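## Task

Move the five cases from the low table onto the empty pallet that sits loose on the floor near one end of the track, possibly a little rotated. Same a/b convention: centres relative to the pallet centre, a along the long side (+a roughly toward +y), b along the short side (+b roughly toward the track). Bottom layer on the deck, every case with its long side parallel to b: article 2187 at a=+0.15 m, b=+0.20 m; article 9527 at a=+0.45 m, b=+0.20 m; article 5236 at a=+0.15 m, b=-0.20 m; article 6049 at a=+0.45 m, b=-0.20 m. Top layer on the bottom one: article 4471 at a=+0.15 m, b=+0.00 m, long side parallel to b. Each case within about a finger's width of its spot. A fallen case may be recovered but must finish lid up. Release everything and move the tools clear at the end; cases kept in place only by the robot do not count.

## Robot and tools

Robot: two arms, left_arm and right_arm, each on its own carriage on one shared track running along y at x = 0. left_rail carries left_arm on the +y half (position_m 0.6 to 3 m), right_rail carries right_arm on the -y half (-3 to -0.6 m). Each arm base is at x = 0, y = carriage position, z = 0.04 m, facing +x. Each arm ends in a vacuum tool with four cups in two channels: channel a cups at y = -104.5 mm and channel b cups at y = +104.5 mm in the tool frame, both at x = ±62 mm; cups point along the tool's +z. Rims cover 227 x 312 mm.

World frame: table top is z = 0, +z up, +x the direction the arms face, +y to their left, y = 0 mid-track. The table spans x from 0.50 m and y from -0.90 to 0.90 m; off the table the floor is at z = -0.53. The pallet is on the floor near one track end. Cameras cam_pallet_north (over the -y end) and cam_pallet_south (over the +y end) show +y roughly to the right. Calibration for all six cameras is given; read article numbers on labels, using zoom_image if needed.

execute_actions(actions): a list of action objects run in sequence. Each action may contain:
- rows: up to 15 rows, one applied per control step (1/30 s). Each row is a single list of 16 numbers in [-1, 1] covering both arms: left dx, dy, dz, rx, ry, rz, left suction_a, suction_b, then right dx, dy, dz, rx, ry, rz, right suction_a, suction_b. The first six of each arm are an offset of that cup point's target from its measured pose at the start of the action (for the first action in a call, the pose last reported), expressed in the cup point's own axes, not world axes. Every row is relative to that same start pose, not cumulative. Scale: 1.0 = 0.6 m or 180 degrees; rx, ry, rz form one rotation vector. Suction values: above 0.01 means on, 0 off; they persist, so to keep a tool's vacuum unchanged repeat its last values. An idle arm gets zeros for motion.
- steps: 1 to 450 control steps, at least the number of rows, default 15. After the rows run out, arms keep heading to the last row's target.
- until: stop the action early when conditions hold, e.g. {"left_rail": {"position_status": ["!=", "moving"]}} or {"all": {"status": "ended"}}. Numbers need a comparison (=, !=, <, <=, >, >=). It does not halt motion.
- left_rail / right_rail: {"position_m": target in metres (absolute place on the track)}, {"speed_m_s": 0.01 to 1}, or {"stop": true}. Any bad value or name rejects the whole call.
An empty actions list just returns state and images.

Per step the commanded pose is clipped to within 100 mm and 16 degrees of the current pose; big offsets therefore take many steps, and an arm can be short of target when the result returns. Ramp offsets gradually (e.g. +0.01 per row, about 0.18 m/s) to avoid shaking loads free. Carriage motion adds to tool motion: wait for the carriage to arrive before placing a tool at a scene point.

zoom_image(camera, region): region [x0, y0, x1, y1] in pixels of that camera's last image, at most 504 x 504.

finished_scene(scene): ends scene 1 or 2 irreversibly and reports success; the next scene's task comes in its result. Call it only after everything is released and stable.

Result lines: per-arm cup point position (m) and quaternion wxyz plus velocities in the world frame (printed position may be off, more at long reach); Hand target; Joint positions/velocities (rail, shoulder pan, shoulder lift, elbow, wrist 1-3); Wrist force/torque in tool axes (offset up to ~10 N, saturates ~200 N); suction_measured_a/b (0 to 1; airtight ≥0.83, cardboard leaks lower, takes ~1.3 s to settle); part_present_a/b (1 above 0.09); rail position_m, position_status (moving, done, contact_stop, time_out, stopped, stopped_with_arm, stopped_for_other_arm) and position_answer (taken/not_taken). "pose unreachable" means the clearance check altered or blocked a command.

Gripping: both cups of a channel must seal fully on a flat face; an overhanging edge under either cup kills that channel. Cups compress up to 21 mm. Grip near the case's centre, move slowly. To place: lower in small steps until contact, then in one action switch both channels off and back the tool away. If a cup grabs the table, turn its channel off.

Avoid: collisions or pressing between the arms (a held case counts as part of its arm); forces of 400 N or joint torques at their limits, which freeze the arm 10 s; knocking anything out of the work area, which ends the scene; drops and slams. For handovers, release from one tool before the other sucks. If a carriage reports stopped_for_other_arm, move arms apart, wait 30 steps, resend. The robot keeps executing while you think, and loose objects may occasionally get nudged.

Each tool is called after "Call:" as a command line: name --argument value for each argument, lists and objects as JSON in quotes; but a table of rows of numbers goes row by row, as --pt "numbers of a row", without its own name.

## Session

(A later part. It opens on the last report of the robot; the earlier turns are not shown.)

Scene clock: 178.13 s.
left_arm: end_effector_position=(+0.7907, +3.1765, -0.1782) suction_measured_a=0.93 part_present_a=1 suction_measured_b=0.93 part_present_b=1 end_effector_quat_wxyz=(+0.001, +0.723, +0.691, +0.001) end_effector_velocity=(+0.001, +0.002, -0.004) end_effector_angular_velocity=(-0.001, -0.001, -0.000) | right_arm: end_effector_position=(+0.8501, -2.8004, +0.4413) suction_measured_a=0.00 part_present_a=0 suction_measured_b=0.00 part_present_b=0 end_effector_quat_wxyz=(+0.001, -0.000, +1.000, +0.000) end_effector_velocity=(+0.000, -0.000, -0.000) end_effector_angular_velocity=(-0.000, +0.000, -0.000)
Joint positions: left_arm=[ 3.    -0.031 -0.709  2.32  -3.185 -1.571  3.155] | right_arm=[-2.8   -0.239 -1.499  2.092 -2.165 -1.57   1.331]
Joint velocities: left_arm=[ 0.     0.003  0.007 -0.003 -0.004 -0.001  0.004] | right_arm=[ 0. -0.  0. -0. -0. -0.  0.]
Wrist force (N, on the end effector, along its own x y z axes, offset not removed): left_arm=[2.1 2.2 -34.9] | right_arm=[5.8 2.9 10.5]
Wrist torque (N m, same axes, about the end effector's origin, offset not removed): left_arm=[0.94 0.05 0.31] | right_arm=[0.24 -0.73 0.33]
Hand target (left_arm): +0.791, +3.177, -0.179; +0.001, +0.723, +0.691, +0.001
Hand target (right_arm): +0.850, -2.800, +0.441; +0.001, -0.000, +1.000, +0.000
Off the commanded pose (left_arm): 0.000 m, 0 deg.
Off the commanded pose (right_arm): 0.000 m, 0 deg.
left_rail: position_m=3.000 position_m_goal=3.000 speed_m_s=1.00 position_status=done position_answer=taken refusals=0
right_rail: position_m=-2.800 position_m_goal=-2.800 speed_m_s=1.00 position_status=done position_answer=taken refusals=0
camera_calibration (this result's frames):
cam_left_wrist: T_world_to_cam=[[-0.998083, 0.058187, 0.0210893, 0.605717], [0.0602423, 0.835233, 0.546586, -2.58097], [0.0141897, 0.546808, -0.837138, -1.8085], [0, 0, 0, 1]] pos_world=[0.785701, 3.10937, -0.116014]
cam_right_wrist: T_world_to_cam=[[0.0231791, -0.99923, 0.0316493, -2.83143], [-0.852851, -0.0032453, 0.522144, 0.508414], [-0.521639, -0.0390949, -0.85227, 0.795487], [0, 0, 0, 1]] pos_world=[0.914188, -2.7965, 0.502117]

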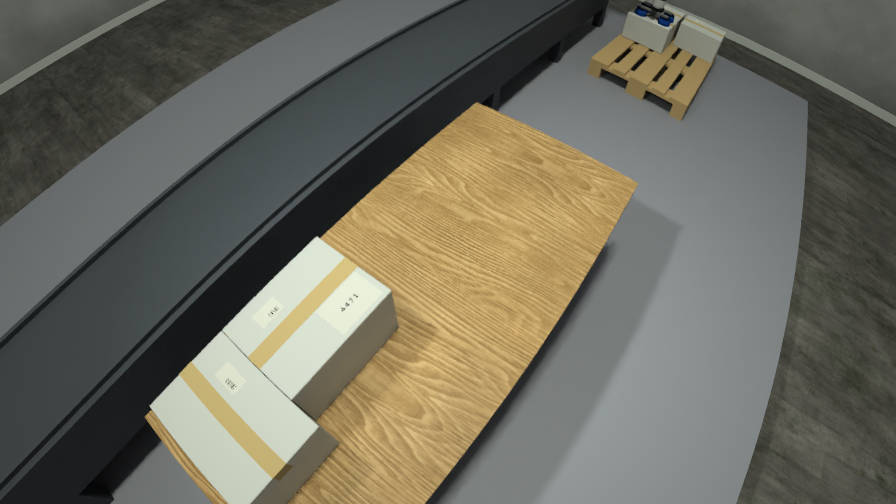

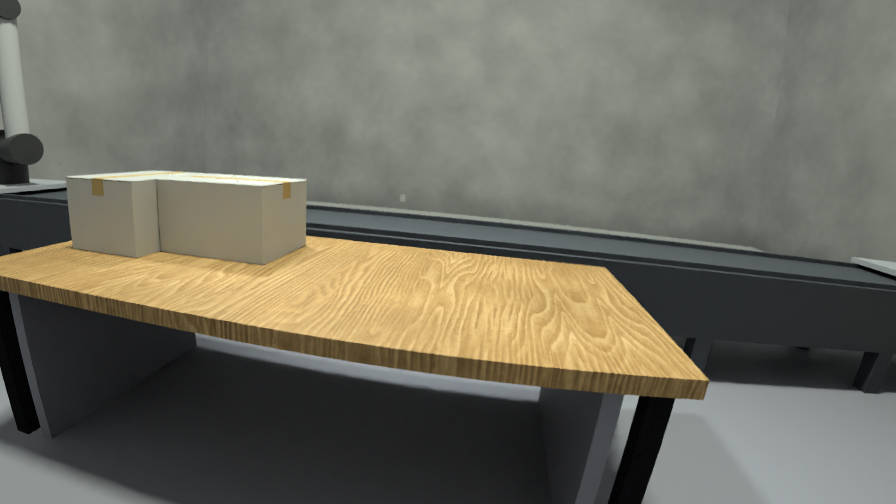

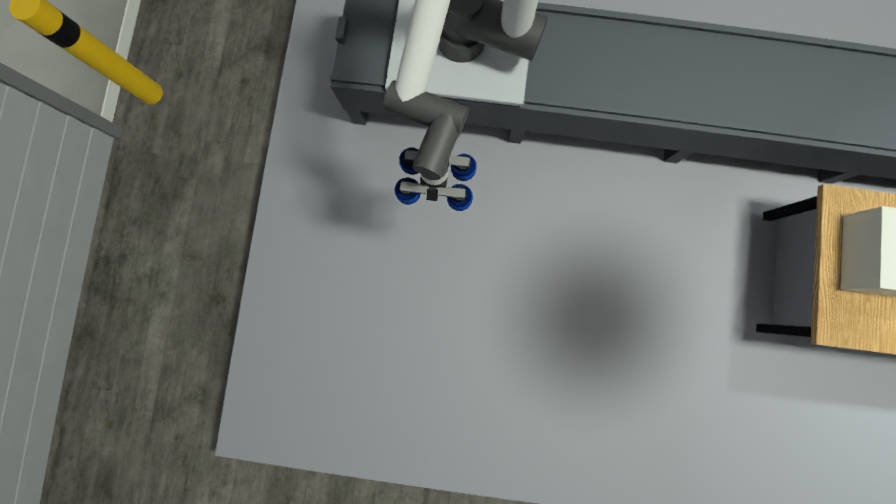

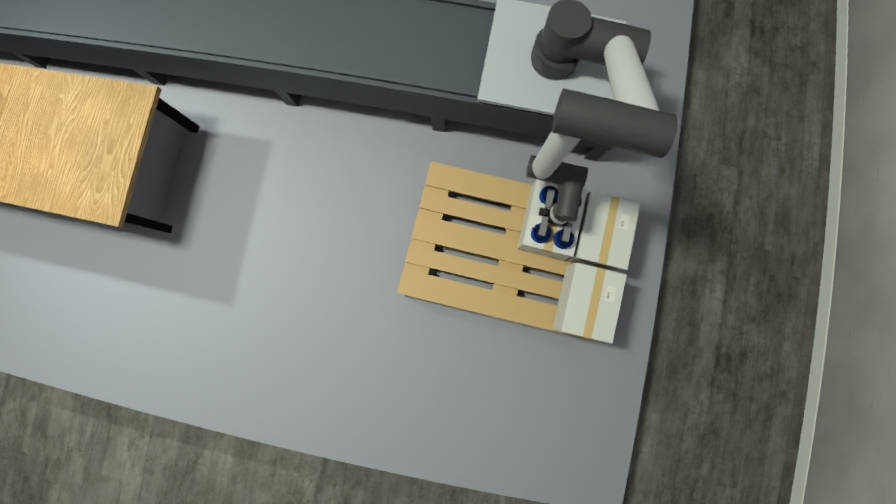

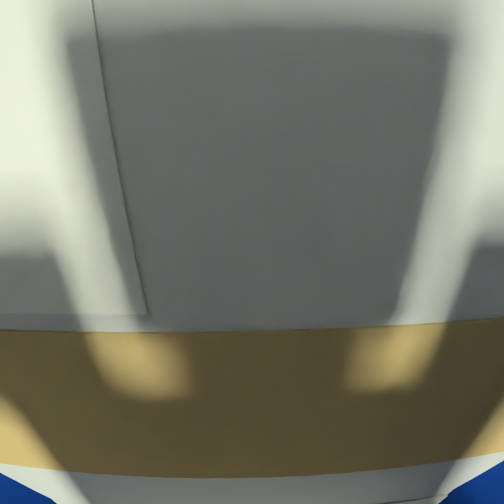

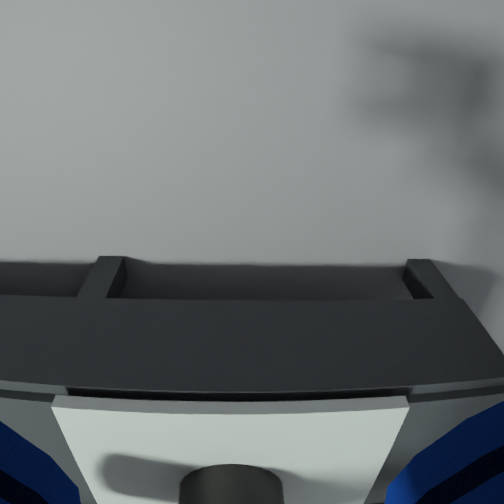

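Call:
execute_actions --actions '[{"rows":[[0,0,0.002,0,0,0,1,1,0,0,0,0,0,0,0,0]],"steps":5},{"rows":[[0,0,-0.003,0,0,0,0,0,0,0,0,0,0,0,0,0],[0,0,-0.006,0,0,0,0,0,0,0,0,0,0,0,0,0],[0,0,-0.01,0,0,0,0,0,0,0,0,0,0,0,0,0],[0,0,-0.014,0,0,0,0,0,0,0,0,0,0,0,0,0],[0,0,-0.018,0,0,0,0,0,0,0,0,0,0,0,0,0],[0,0,-0.024,0,0,0,0,0,0,0,0,0,0,0,0,0],[0,0,-0.03,0,0,0,0,0,0,0,0,0,0,0,0,0],[0,0,-0.04,0,0,0,0,0,0,0,0,0,0,0,0,0],[0,0,-0.06,0,0,0,0,0,0,0,0,0,0,0,0,0],[0,0,-0.086,0,0,0,0,0,0,0,0,0,0,0,0,0]],"steps":18},{"left_rail":{"position_m":0.6},"rows":[[-0.6,0,-0.71,0,0,-0.0146,0,0,0,0,0,0,0,0,0,0]],"steps":39},{"rows":[[-0.9,0.113,0,0,0,0,0,0,0,0,0,0,0,0,0,0]],"steps":37},{"rows":[[-0.894,0,0,0,0,0,0,0,0,0,0,0,0,0,0,0]],"steps":40}]'

Scene clock: 192.50 s.
left_arm: end_effector_position=(+0.8392, -0.6557, +0.2971) suction_measured_a=0.00 part_present_a=0 suction_measured_b=0.00 part_present_b=0 end_effector_quat_wxyz=(+0.003, +0.707, +0.708, -0.000) end_effector_velocity=(+0.005, -0.013, +0.001) end_effector_angular_velocity=(+0.006, +0.005, +0.000) | right_arm: end_effector_position=(+0.8501, -2.8004, +0.4413) suction_measured_a=0.00 part_present_a=0 suction_measured_b=0.00 part_present_b=0 end_effector_quat_wxyz=(+0.001, -0.000, +1.000, +0.000) end_effector_velocity=(-0.000, +0.000, +0.000) end_effector_angular_velocity=(-0.000, -0.000, -0.000)
Joint positions: left_arm=[ 0.6   -1.115 -0.711  1.068 -1.933 -1.569  2.025] | right_arm=[-2.8   -0.239 -1.499  2.092 -2.165 -1.57   1.331]
Joint velocities: left_arm=[ 0.    -0.     0.019 -0.04   0.028 -0.002 -0.001] | right_arm=[ 0.  0. -0.  0. -0.  0.  0.]
Wrist force (N, on the end effector, along its own x y z axes, offset not removed): left_arm=[-3.3 2.8 0.5] | right_arm=[1.7 -9.5 5.9]
Wrist torque (N m, same axes, about the end effector's origin, offset not removed): left_arm=[0.20 1.11 0.43] | right_arm=[-1.48 -0.38 0.20]
Hand target (left_arm): +0.840, -0.657, +0.297; +0.002, +0.707, +0.708, -0.000
Hand target (right_arm): +0.850, -2.800, +0.441; +0.001, -0.000, +1.000, +0.000
Off the commanded pose (left_arm): 0.002 m, 0 deg.
Off the commanded pose (right_arm): 0.000 m, 0 deg.
left_rail: position_m=0.600 position_m_goal=0.600 speed_m_s=1.00 position_status=done position_answer=taken refusals=0
right_rail: position_m=-2.800 position_m_goal=-2.800 speed_m_s=1.00 position_status=done position_answer=taken refusals=0
camera_calibration (this result's frames):
cam_left_wrist: T_world_to_cam=[[-0.99971, 0.0130097, 0.020243, 0.83903], [0.0219238, 0.839198, 0.543384, 0.392791], [-0.00991861, 0.543671, -0.83924, 0.703027], [0, 0, 0, 1]] pos_world=[0.837148, -0.72276, 0.359587]
cam_right_wrist: T_world_to_cam=[[0.0231792, -0.99923, 0.0316493, -2.83143], [-0.852851, -0.00324546, 0.522144, 0.508413], [-0.521639, -0.039095, -0.85227, 0.795487], [0, 0, 0, 1]] pos_world=[0.914188, -2.7965, 0.502117]

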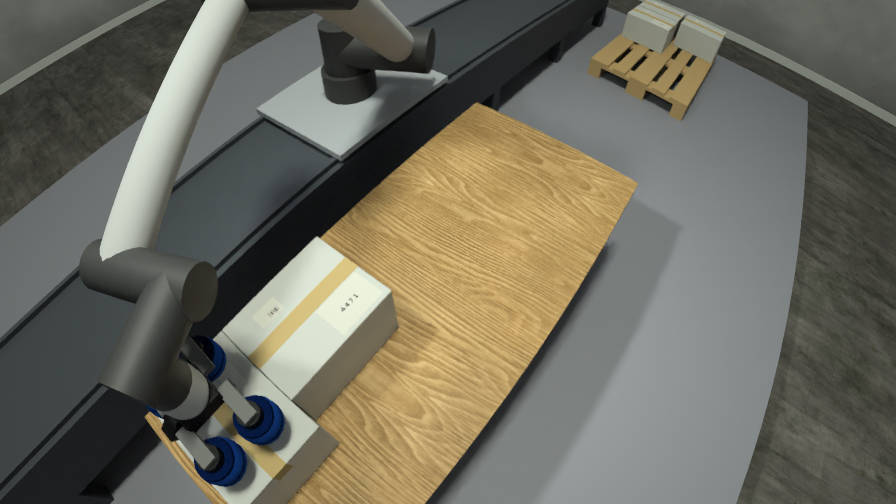

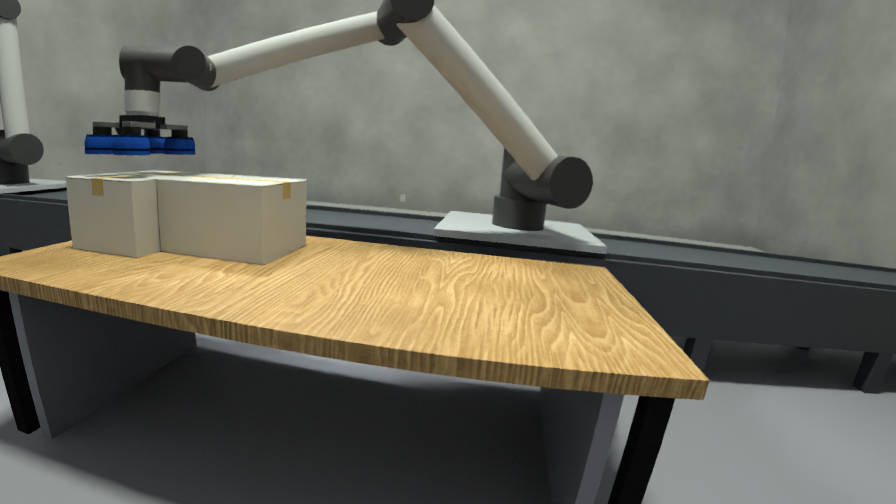

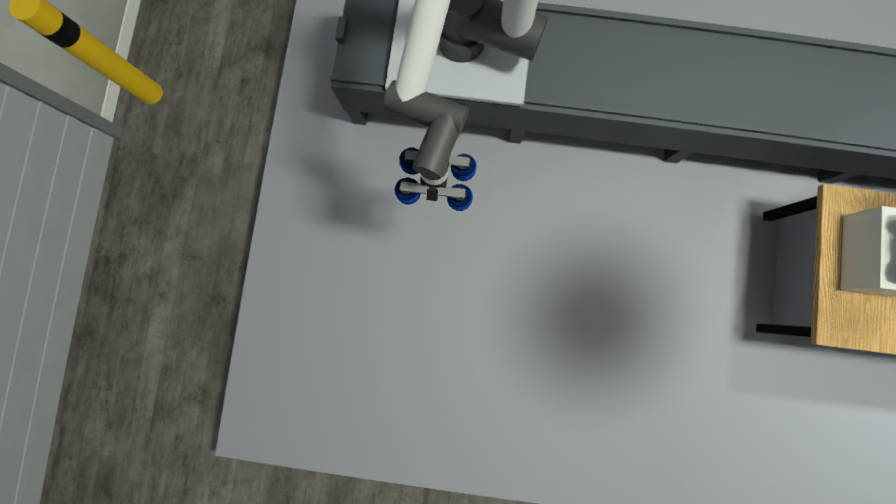

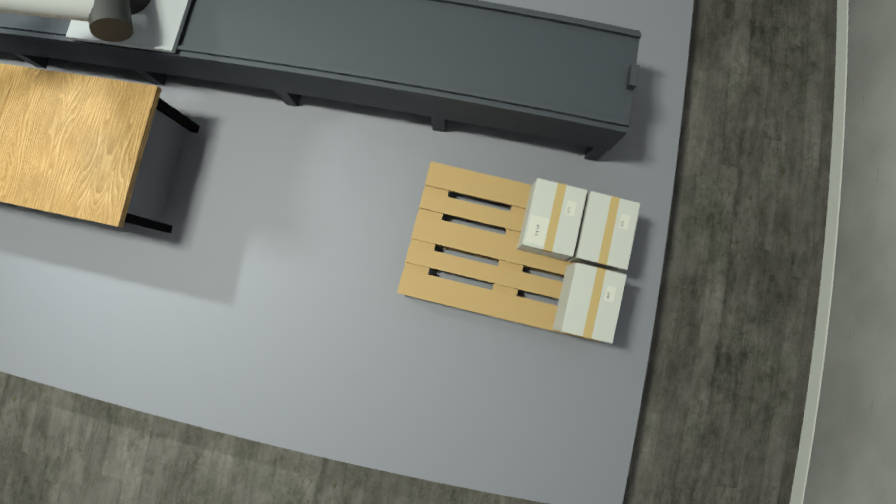

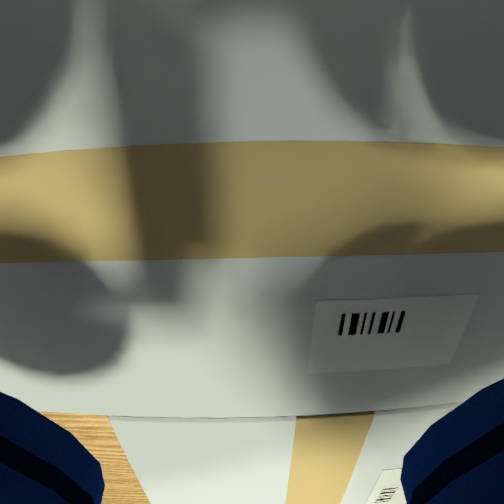

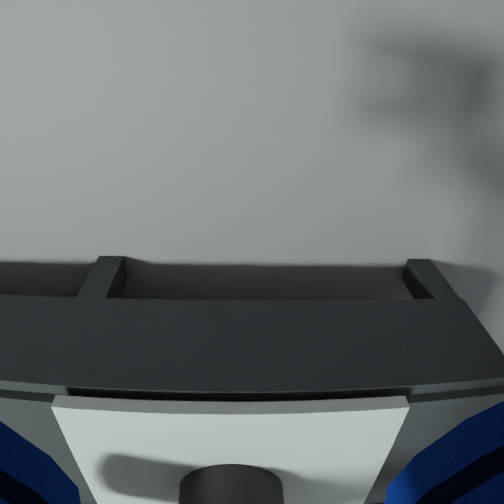

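Call:
execute_actions --actions '[{"rows":[[0,0,0.02,0,0,0,1,1,0,0,0,0,0,0,0,0],[0,0,0.05,0,0,0,1,1,0,0,0,0,0,0,0,0],[0,0.003,0.09,0,0,0,1,1,0,0,0,0,0,0,0,0],[0,0.003,0.127,0,0,0,1,1,0,0,0,0,0,0,0,0]],"steps":22},{"rows":[[-0.003,0,-0.01,0,0,0,1,1,0,0,0,0,0,0,0,0],[-0.006,0,-0.025,0,0,0,1,1,0,0,0,0,0,0,0,0],[-0.01,0,-0.05,0,0,0,1,1,0,0,0,0,0,0,0,0],[-0.015,0,-0.09,0,0,0,1,1,0,0,0,0,0,0,0,0],[-0.02,0,-0.41,0,0,0,1,1,0,0,0,0,0,0,0,0]],"steps":28}]'

Scene clock: 203.67 s.
left_arm: end_effector_position=(+0.8404, -0.6670, +0.4676) suction_measured_a=0.93 part_present_a=1 suction_measured_b=0.93 part_present_b=1 end_effector_quat_wxyz=(+0.003, +0.707, +0.708, -0.000) end_effector_velocity=(+0.000, -0.001, +0.001) end_effector_angular_velocity=(+0.003, +0.002, -0.000) | right_arm: end_effector_position=(+0.8501, -2.8004, +0.4413) suction_measured_a=0.00 part_present_a=0 suction_measured_b=0.00 part_present_b=0 end_effector_quat_wxyz=(+0.001, -0.000, +1.000, +0.000) end_effector_velocity=(+0.000, -0.000, -0.000) end_effector_angular_velocity=(+0.000, +0.000, -0.000)
Joint positions: left_arm=[ 0.6   -1.118 -0.758  0.914 -1.733 -1.569  2.022] | right_arm=[-2.8   -0.239 -1.499  2.092 -2.165 -1.57   1.331]
Joint velocities: left_arm=[ 0.    -0.     0.002 -0.006  0.007 -0.001 -0.   ] | right_arm=[ 0.  0.  0. -0.  0. -0.  0.]
Wrist force (N, on the end effector, along its own x y z axes, offset not removed): left_arm=[1.3 1.8 -30.6] | right_arm=[3.7 -2.9 7.5]
Wrist torque (N m, same axes, about the end effector's origin, offset not removed): left_arm=[1.57 1.02 0.40] | right_arm=[-0.56 -0.74 0.33]
Hand target (left_arm): +0.840, -0.667, +0.468; +0.003, +0.707, +0.708, -0.000
Hand target (right_arm): +0.850, -2.800, +0.441; +0.001, -0.000, +1.000, +0.000
Off the commanded pose (left_arm): 0.000 m, 0 deg.
Off the commanded pose (right_arm): 0.000 m, 0 deg.
left_rail: position_m=0.600 position_m_goal=0.600 speed_m_s=1.00 position_status=done position_answer=taken refusals=0
right_rail: position_m=-2.800 position_m_goal=-2.800 speed_m_s=1.00 position_status=done position_answer=taken refusals=0
camera_calibration (this result's frames):
cam_left_wrist: T_world_to_cam=[[-0.999718, 0.0130308, 0.0198711, 0.837181], [0.0217341, 0.839492, 0.542937, 0.310252], [-0.0096067, 0.543215, -0.839539, 0.851832], [0, 0, 0, 1]] pos_world=[0.838384, -0.734091, 0.530063]
cam_right_wrist: T_world_to_cam=[[0.0231796, -0.99923, 0.0316493, -2.83143], [-0.852851, -0.00324573, 0.522144, 0.508413], [-0.521639, -0.0390952, -0.85227, 0.795486], [0, 0, 0, 1]] pos_world=[0.914188, -2.7965, 0.502117]

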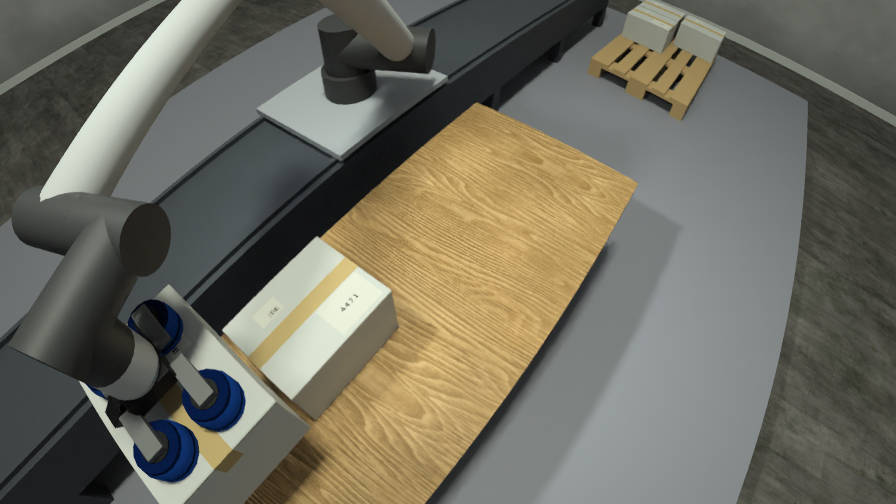

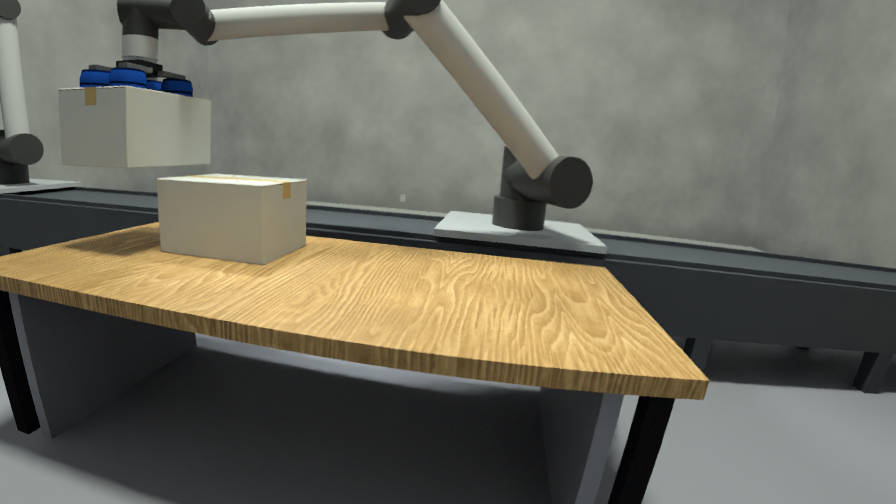

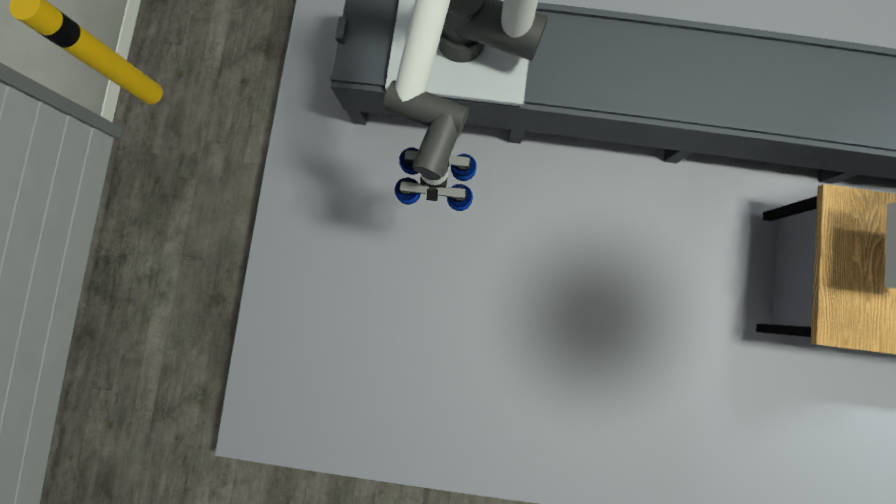

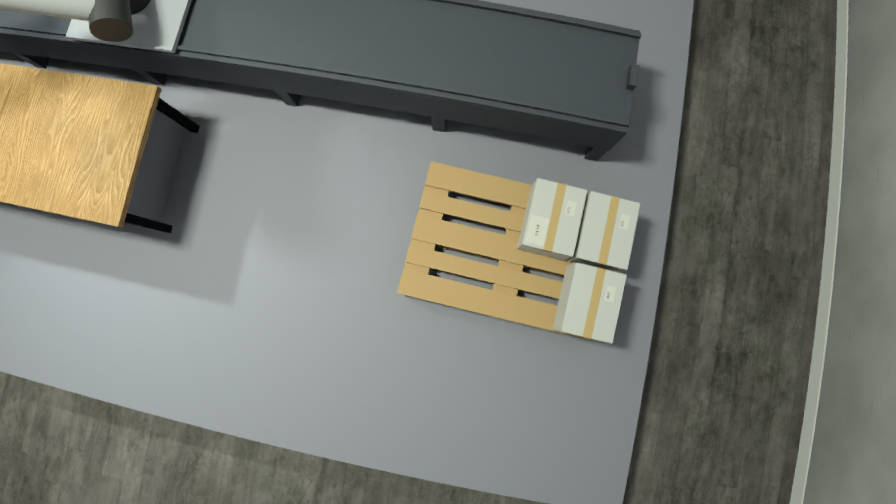

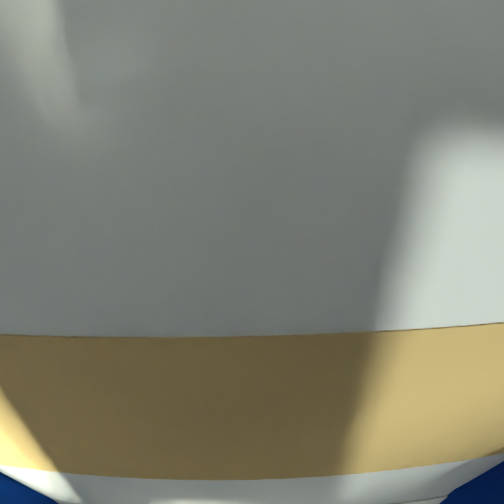

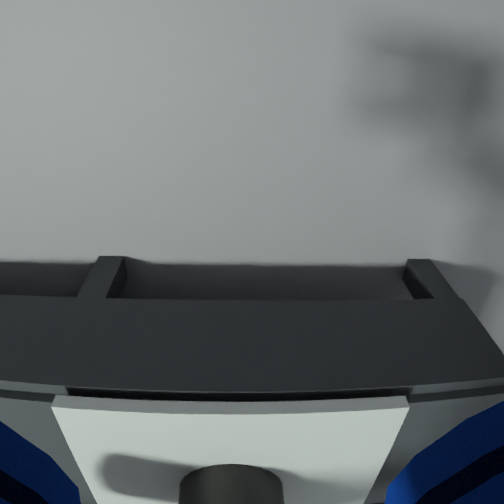

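Call:
execute_actions --actions '[{"left_rail":{"position_m":3.0},"rows":[[0,0,0,0,0,0,1,1,0,0,0,0,0,0,0,0],[0.02,0,0,0,0,0,1,1,0,0,0,0,0,0,0,0],[0.04,0.01,0,0,0,0,1,1,0,0,0,0,0,0,0,0],[0.07,0.02,0,0,0,0,1,1,0,0,0,0,0,0,0,0],[0.12,0.03,0,0,0,0,1,1,0,0,0,0,0,0,0,0],[0.85,0.2,0,0,0,0,1,1,0,0,0,0,0,0,0,0]],"steps":41},{"rows":[[0.05,0.02,0.02,0,0,0,1,1,0,0,0,0,0,0,0,0],[0.8,0.375,0.4,0,0,0.0146,1,1,0,0,0,0,0,0,0,0]],"steps":44},{"rows":[[0.05,0,0.04,0,0,0,1,1,0,0,0,0,0,0,0,0],[0.687,0,0.596,0,0,0,1,1,0,0,0,0,0,0,0,0]],"steps":40}]'

Scene clock: 217.80 s.
left_arm: end_effector_position=(+1.2068, +3.1321, -0.1323) suction_measured_a=0.93 part_present_a=1 suction_measured_b=0.93 part_present_b=1 end_effector_quat_wxyz=(+0.003, +0.723, +0.691, +0.001) end_effector_velocity=(+0.003, +0.004, -0.004) end_effector_angular_velocity=(-0.000, -0.001, -0.001) | right_arm: end_effector_position=(+0.8501, -2.8004, +0.4413) suction_measured_a=0.00 part_present_a=0 suction_measured_b=0.00 part_present_b=0 end_effector_quat_wxyz=(+0.001, -0.000, +1.000, +0.000) end_effector_velocity=(-0.000, -0.000, +0.000) end_effector_angular_velocity=(-0.000, -0.000, -0.000)
Joint positions: left_arm=[ 3.    -0.057 -0.646  1.719 -2.649 -1.573  3.13 ] | right_arm=[-2.8   -0.239 -1.499  2.092 -2.165 -1.57   1.331]
Joint velocities: left_arm=[ 0.     0.004  0.006 -0.007  0.    -0.     0.004] | right_arm=[ 0. -0. -0.  0. -0. -0.  0.]
Wrist force (N, on the end effector, along its own x y z axes, offset not removed): left_arm=[-0.5 3.4 -31.7] | right_arm=[7.2 -3.6 6.8]
Wrist torque (N m, same axes, about the end effector's origin, offset not removed): left_arm=[1.74 1.38 0.45] | right_arm=[-0.39 -1.24 0.31]
Hand target (left_arm): +1.207, +3.133, -0.133; +0.003, +0.723, +0.691, +0.001
Hand target (right_arm): +0.850, -2.800, +0.441; +0.001, -0.000, +1.000, +0.000
Off the commanded pose (left_arm): 0.001 m, 0 deg.
Off the commanded pose (right_arm): 0.000 m, 0 deg.
left_rail: position_m=3.000 position_m_goal=3.000 speed_m_s=1.00 position_status=done position_answer=taken refusals=0
right_rail: position_m=-2.800 position_m_goal=-2.800 speed_m_s=1.00 position_status=done position_answer=taken refusals=0
camera_calibration (this result's frames):
cam_left_wrist: T_world_to_cam=[[-0.9981, 0.0588047, 0.018412, 1.02031], [0.0593291, 0.836378, 0.544933, -2.5967], [0.0166452, 0.544989, -0.838278, -1.74913], [0, 0, 0, 1]] pos_world=[1.20155, 3.06508, -0.0700217]
cam_right_wrist: T_world_to_cam=[[0.0231791, -0.99923, 0.0316491, -2.83143], [-0.852851, -0.00324544, 0.522144, 0.508414], [-0.521639, -0.0390948, -0.85227, 0.795488], [0, 0, 0, 1]] pos_world=[0.914188, -2.7965, 0.502118]

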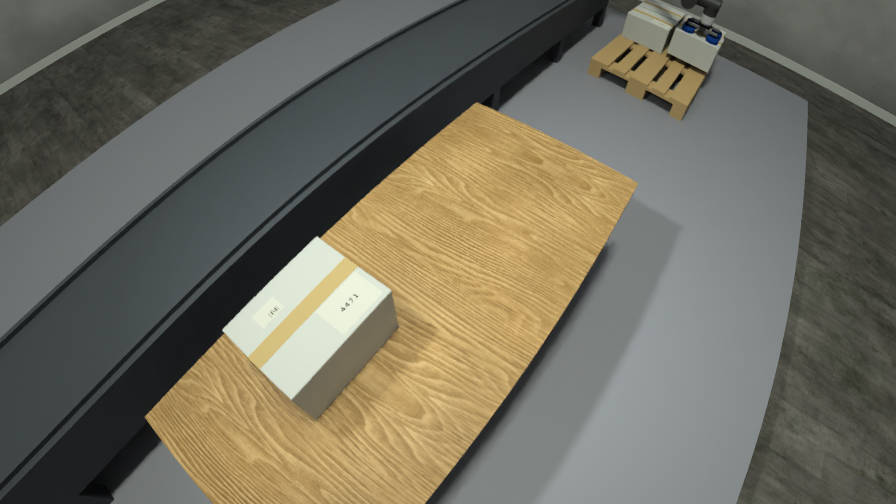

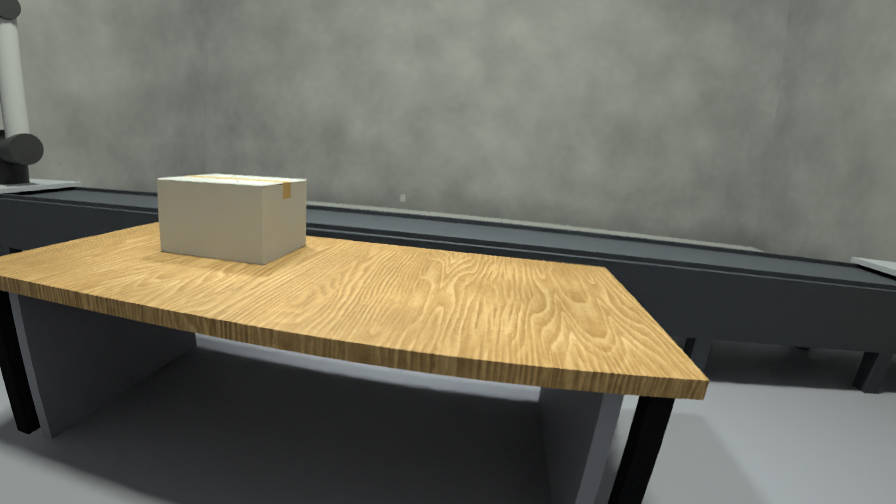

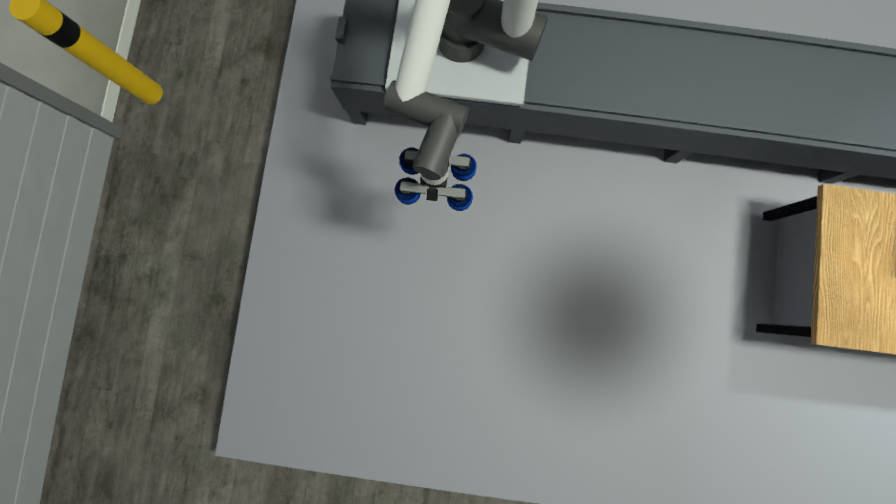

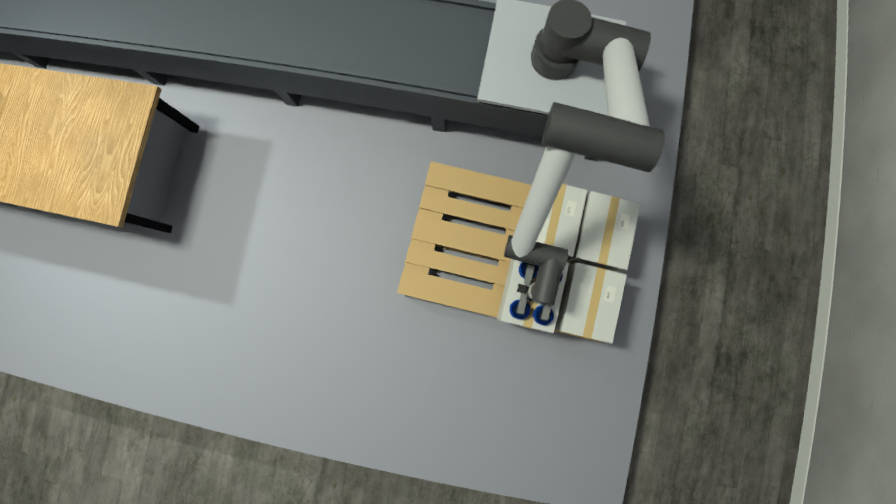

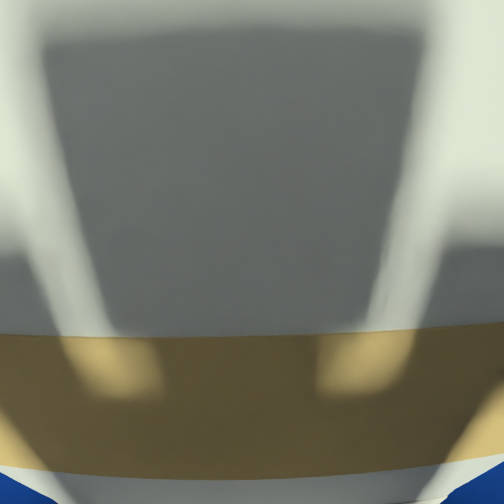

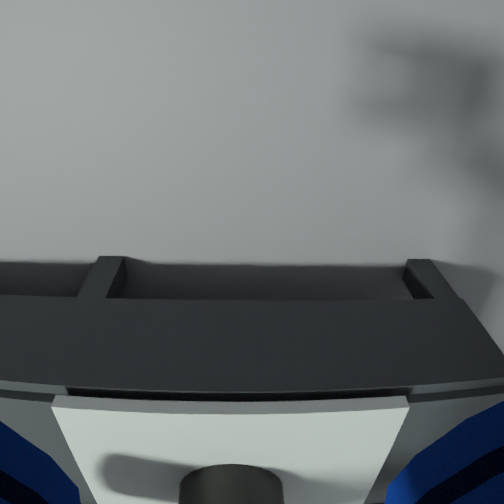

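Call:
execute_actions --actions '[{"rows":[[0.01,-0.007,0.012,0,0,0,1,1,0,0,0,0,0,0,0,0],[0.02,-0.014,0.025,0,0,0,1,1,0,0,0,0,0,0,0,0],[0.032,-0.022,0.045,0.001,0.0008,0,1,1,0,0,0,0,0,0,0,0],[0.04,-0.028,0.06,0.001,0.0008,0,1,1,0,0,0,0,0,0,0,0],[0.0436,-0.031,0.069,0.001,0.0008,0,1,1,0,0,0,0,0,0,0,0],[0.0436,-0.031,0.0753,0.001,0.0008,0,1,1,0,0,0,0,0,0,0,0]],"steps":17}]'

Call:
zoom_image --camera "cam_pallet_south" --region '[470,180,650,360]'

Scene clock: 227.90 s.
left_arm: end_effector_position=(+1.1894, +3.1588, -0.1775) suction_measured_a=0.93 part_present_a=1 suction_measured_b=0.93 part_present_b=1 end_effector_quat_wxyz=(+0.001, +0.723, +0.691, +0.001) end_effector_velocity=(+0.000, +0.002, -0.003) end_effector_angular_velocity=(+0.000, -0.001, -0.000) | right_arm: end_effector_position=(+0.8501, -2.8004, +0.4413) suction_measured_a=0.00 part_present_a=0 suction_measured_b=0.00 part_present_b=0 end_effector_quat_wxyz=(+0.001, -0.000, +1.000, +0.000) end_effector_velocity=(-0.000, -0.000, +0.000) end_effector_angular_velocity=(-0.000, -0.000, -0.000)
Joint positions: left_arm=[ 3.    -0.035 -0.607  1.73  -2.697 -1.571  3.151] | right_arm=[-2.8   -0.239 -1.499  2.092 -2.165 -1.57   1.331]
Joint velocities: left_arm=[ 0.     0.001  0.004 -0.001 -0.004  0.     0.002] | right_arm=[ 0. -0. -0.  0. -0. -0.  0.]
Wrist force (N, on the end effector, along its own x y z axes, offset not removed): left_arm=[2.8 0.8 -31.5] | right_arm=[4.9 -2.1 7.0]
Wrist torque (N m, same axes, about the end effector's origin, offset not removed): left_arm=[1.47 0.87 0.46] | right_arm=[-0.42 -0.52 0.11]
Hand target (left_arm): +1.190, +3.159, -0.178; +0.001, +0.723, +0.691, +0.001
Hand target (right_arm): +0.850, -2.800, +0.441; +0.001, -0.000, +1.000, +0.000
Off the commanded pose (left_arm): 0.000 m, 0 deg.
Off the commanded pose (right_arm): 0.000 m, 0 deg.
left_rail: position_m=3.000 position_m_goal=3.000 speed_m_s=1.00 position_status=done position_answer=taken refusals=0
right_rail: position_m=-2.800 position_m_goal=-2.800 speed_m_s=1.00 position_status=done position_answer=taken refusals=0
camera_calibration (this result's frames):
cam_left_wrist: T_world_to_cam=[[-0.998036, 0.0587392, 0.0217819, 1.00302], [0.0610767, 0.834922, 0.546968, -2.59056], [0.0139423, 0.547224, -0.83687, -1.80482], [0, 0, 0, 1]] pos_world=[1.18443, 3.09164, -0.115294]
cam_right_wrist: T_world_to_cam=[[0.0231792, -0.99923, 0.0316493, -2.83143], [-0.852851, -0.00324544, 0.522144, 0.508414], [-0.521639, -0.039095, -0.85227, 0.795487], [0, 0, 0, 1]] pos_world=[0.914188, -2.7965, 0.502117]

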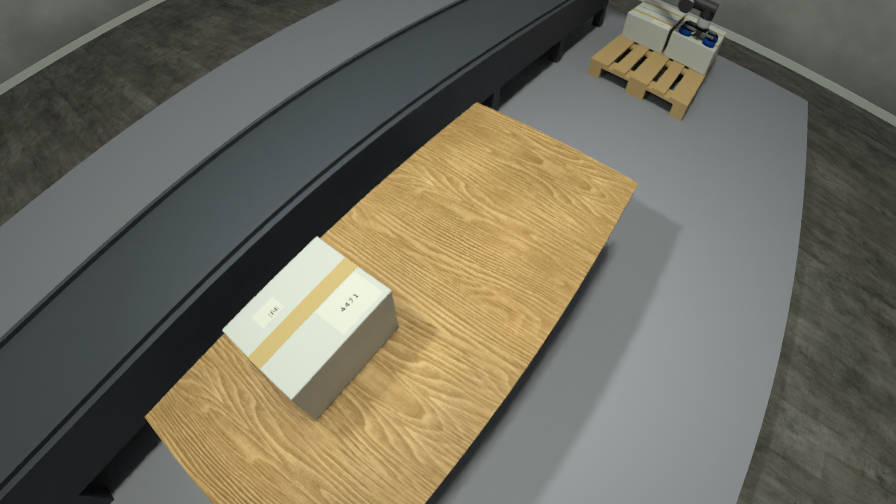

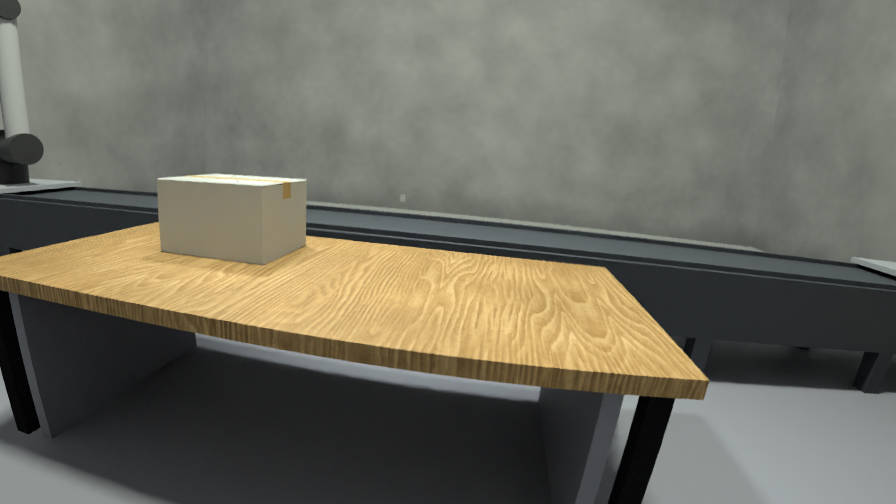

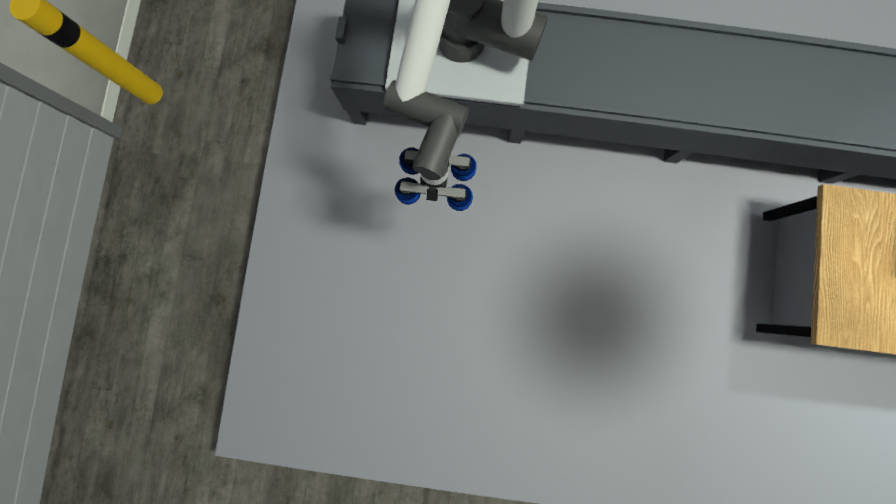

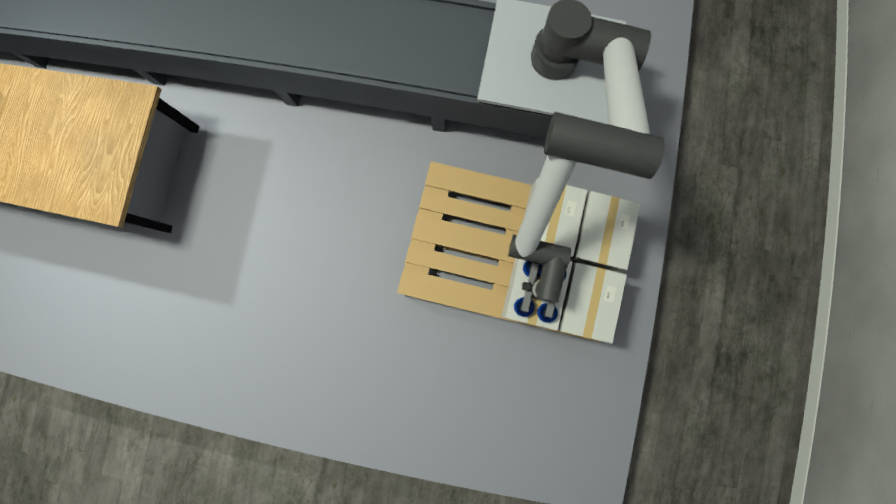

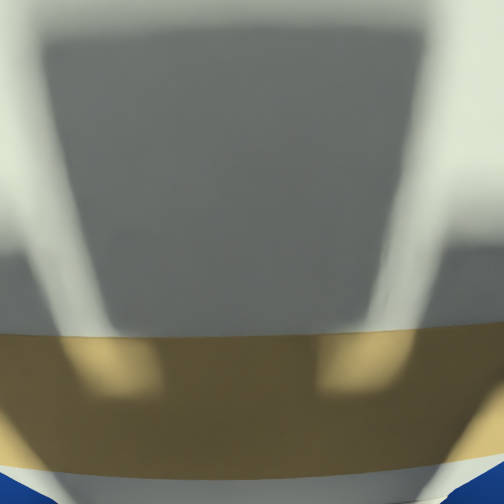

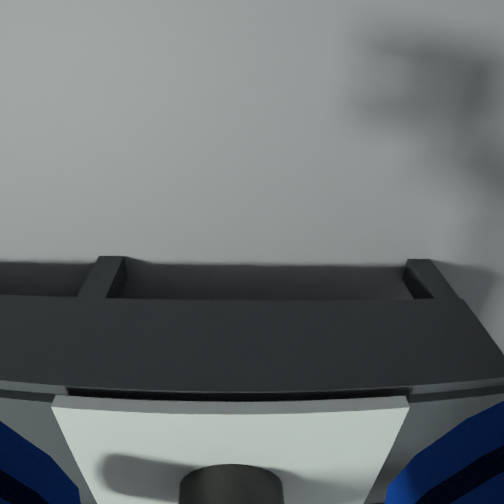

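Region (470, 180, 650, 360) of cam_pallet_south's 896x504 image, scaled by 2.800, with more detail than that image has.

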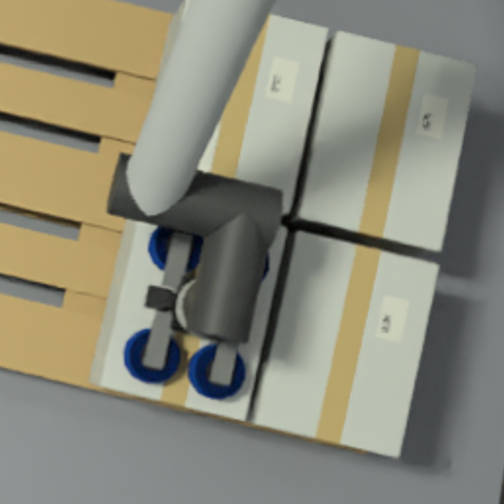

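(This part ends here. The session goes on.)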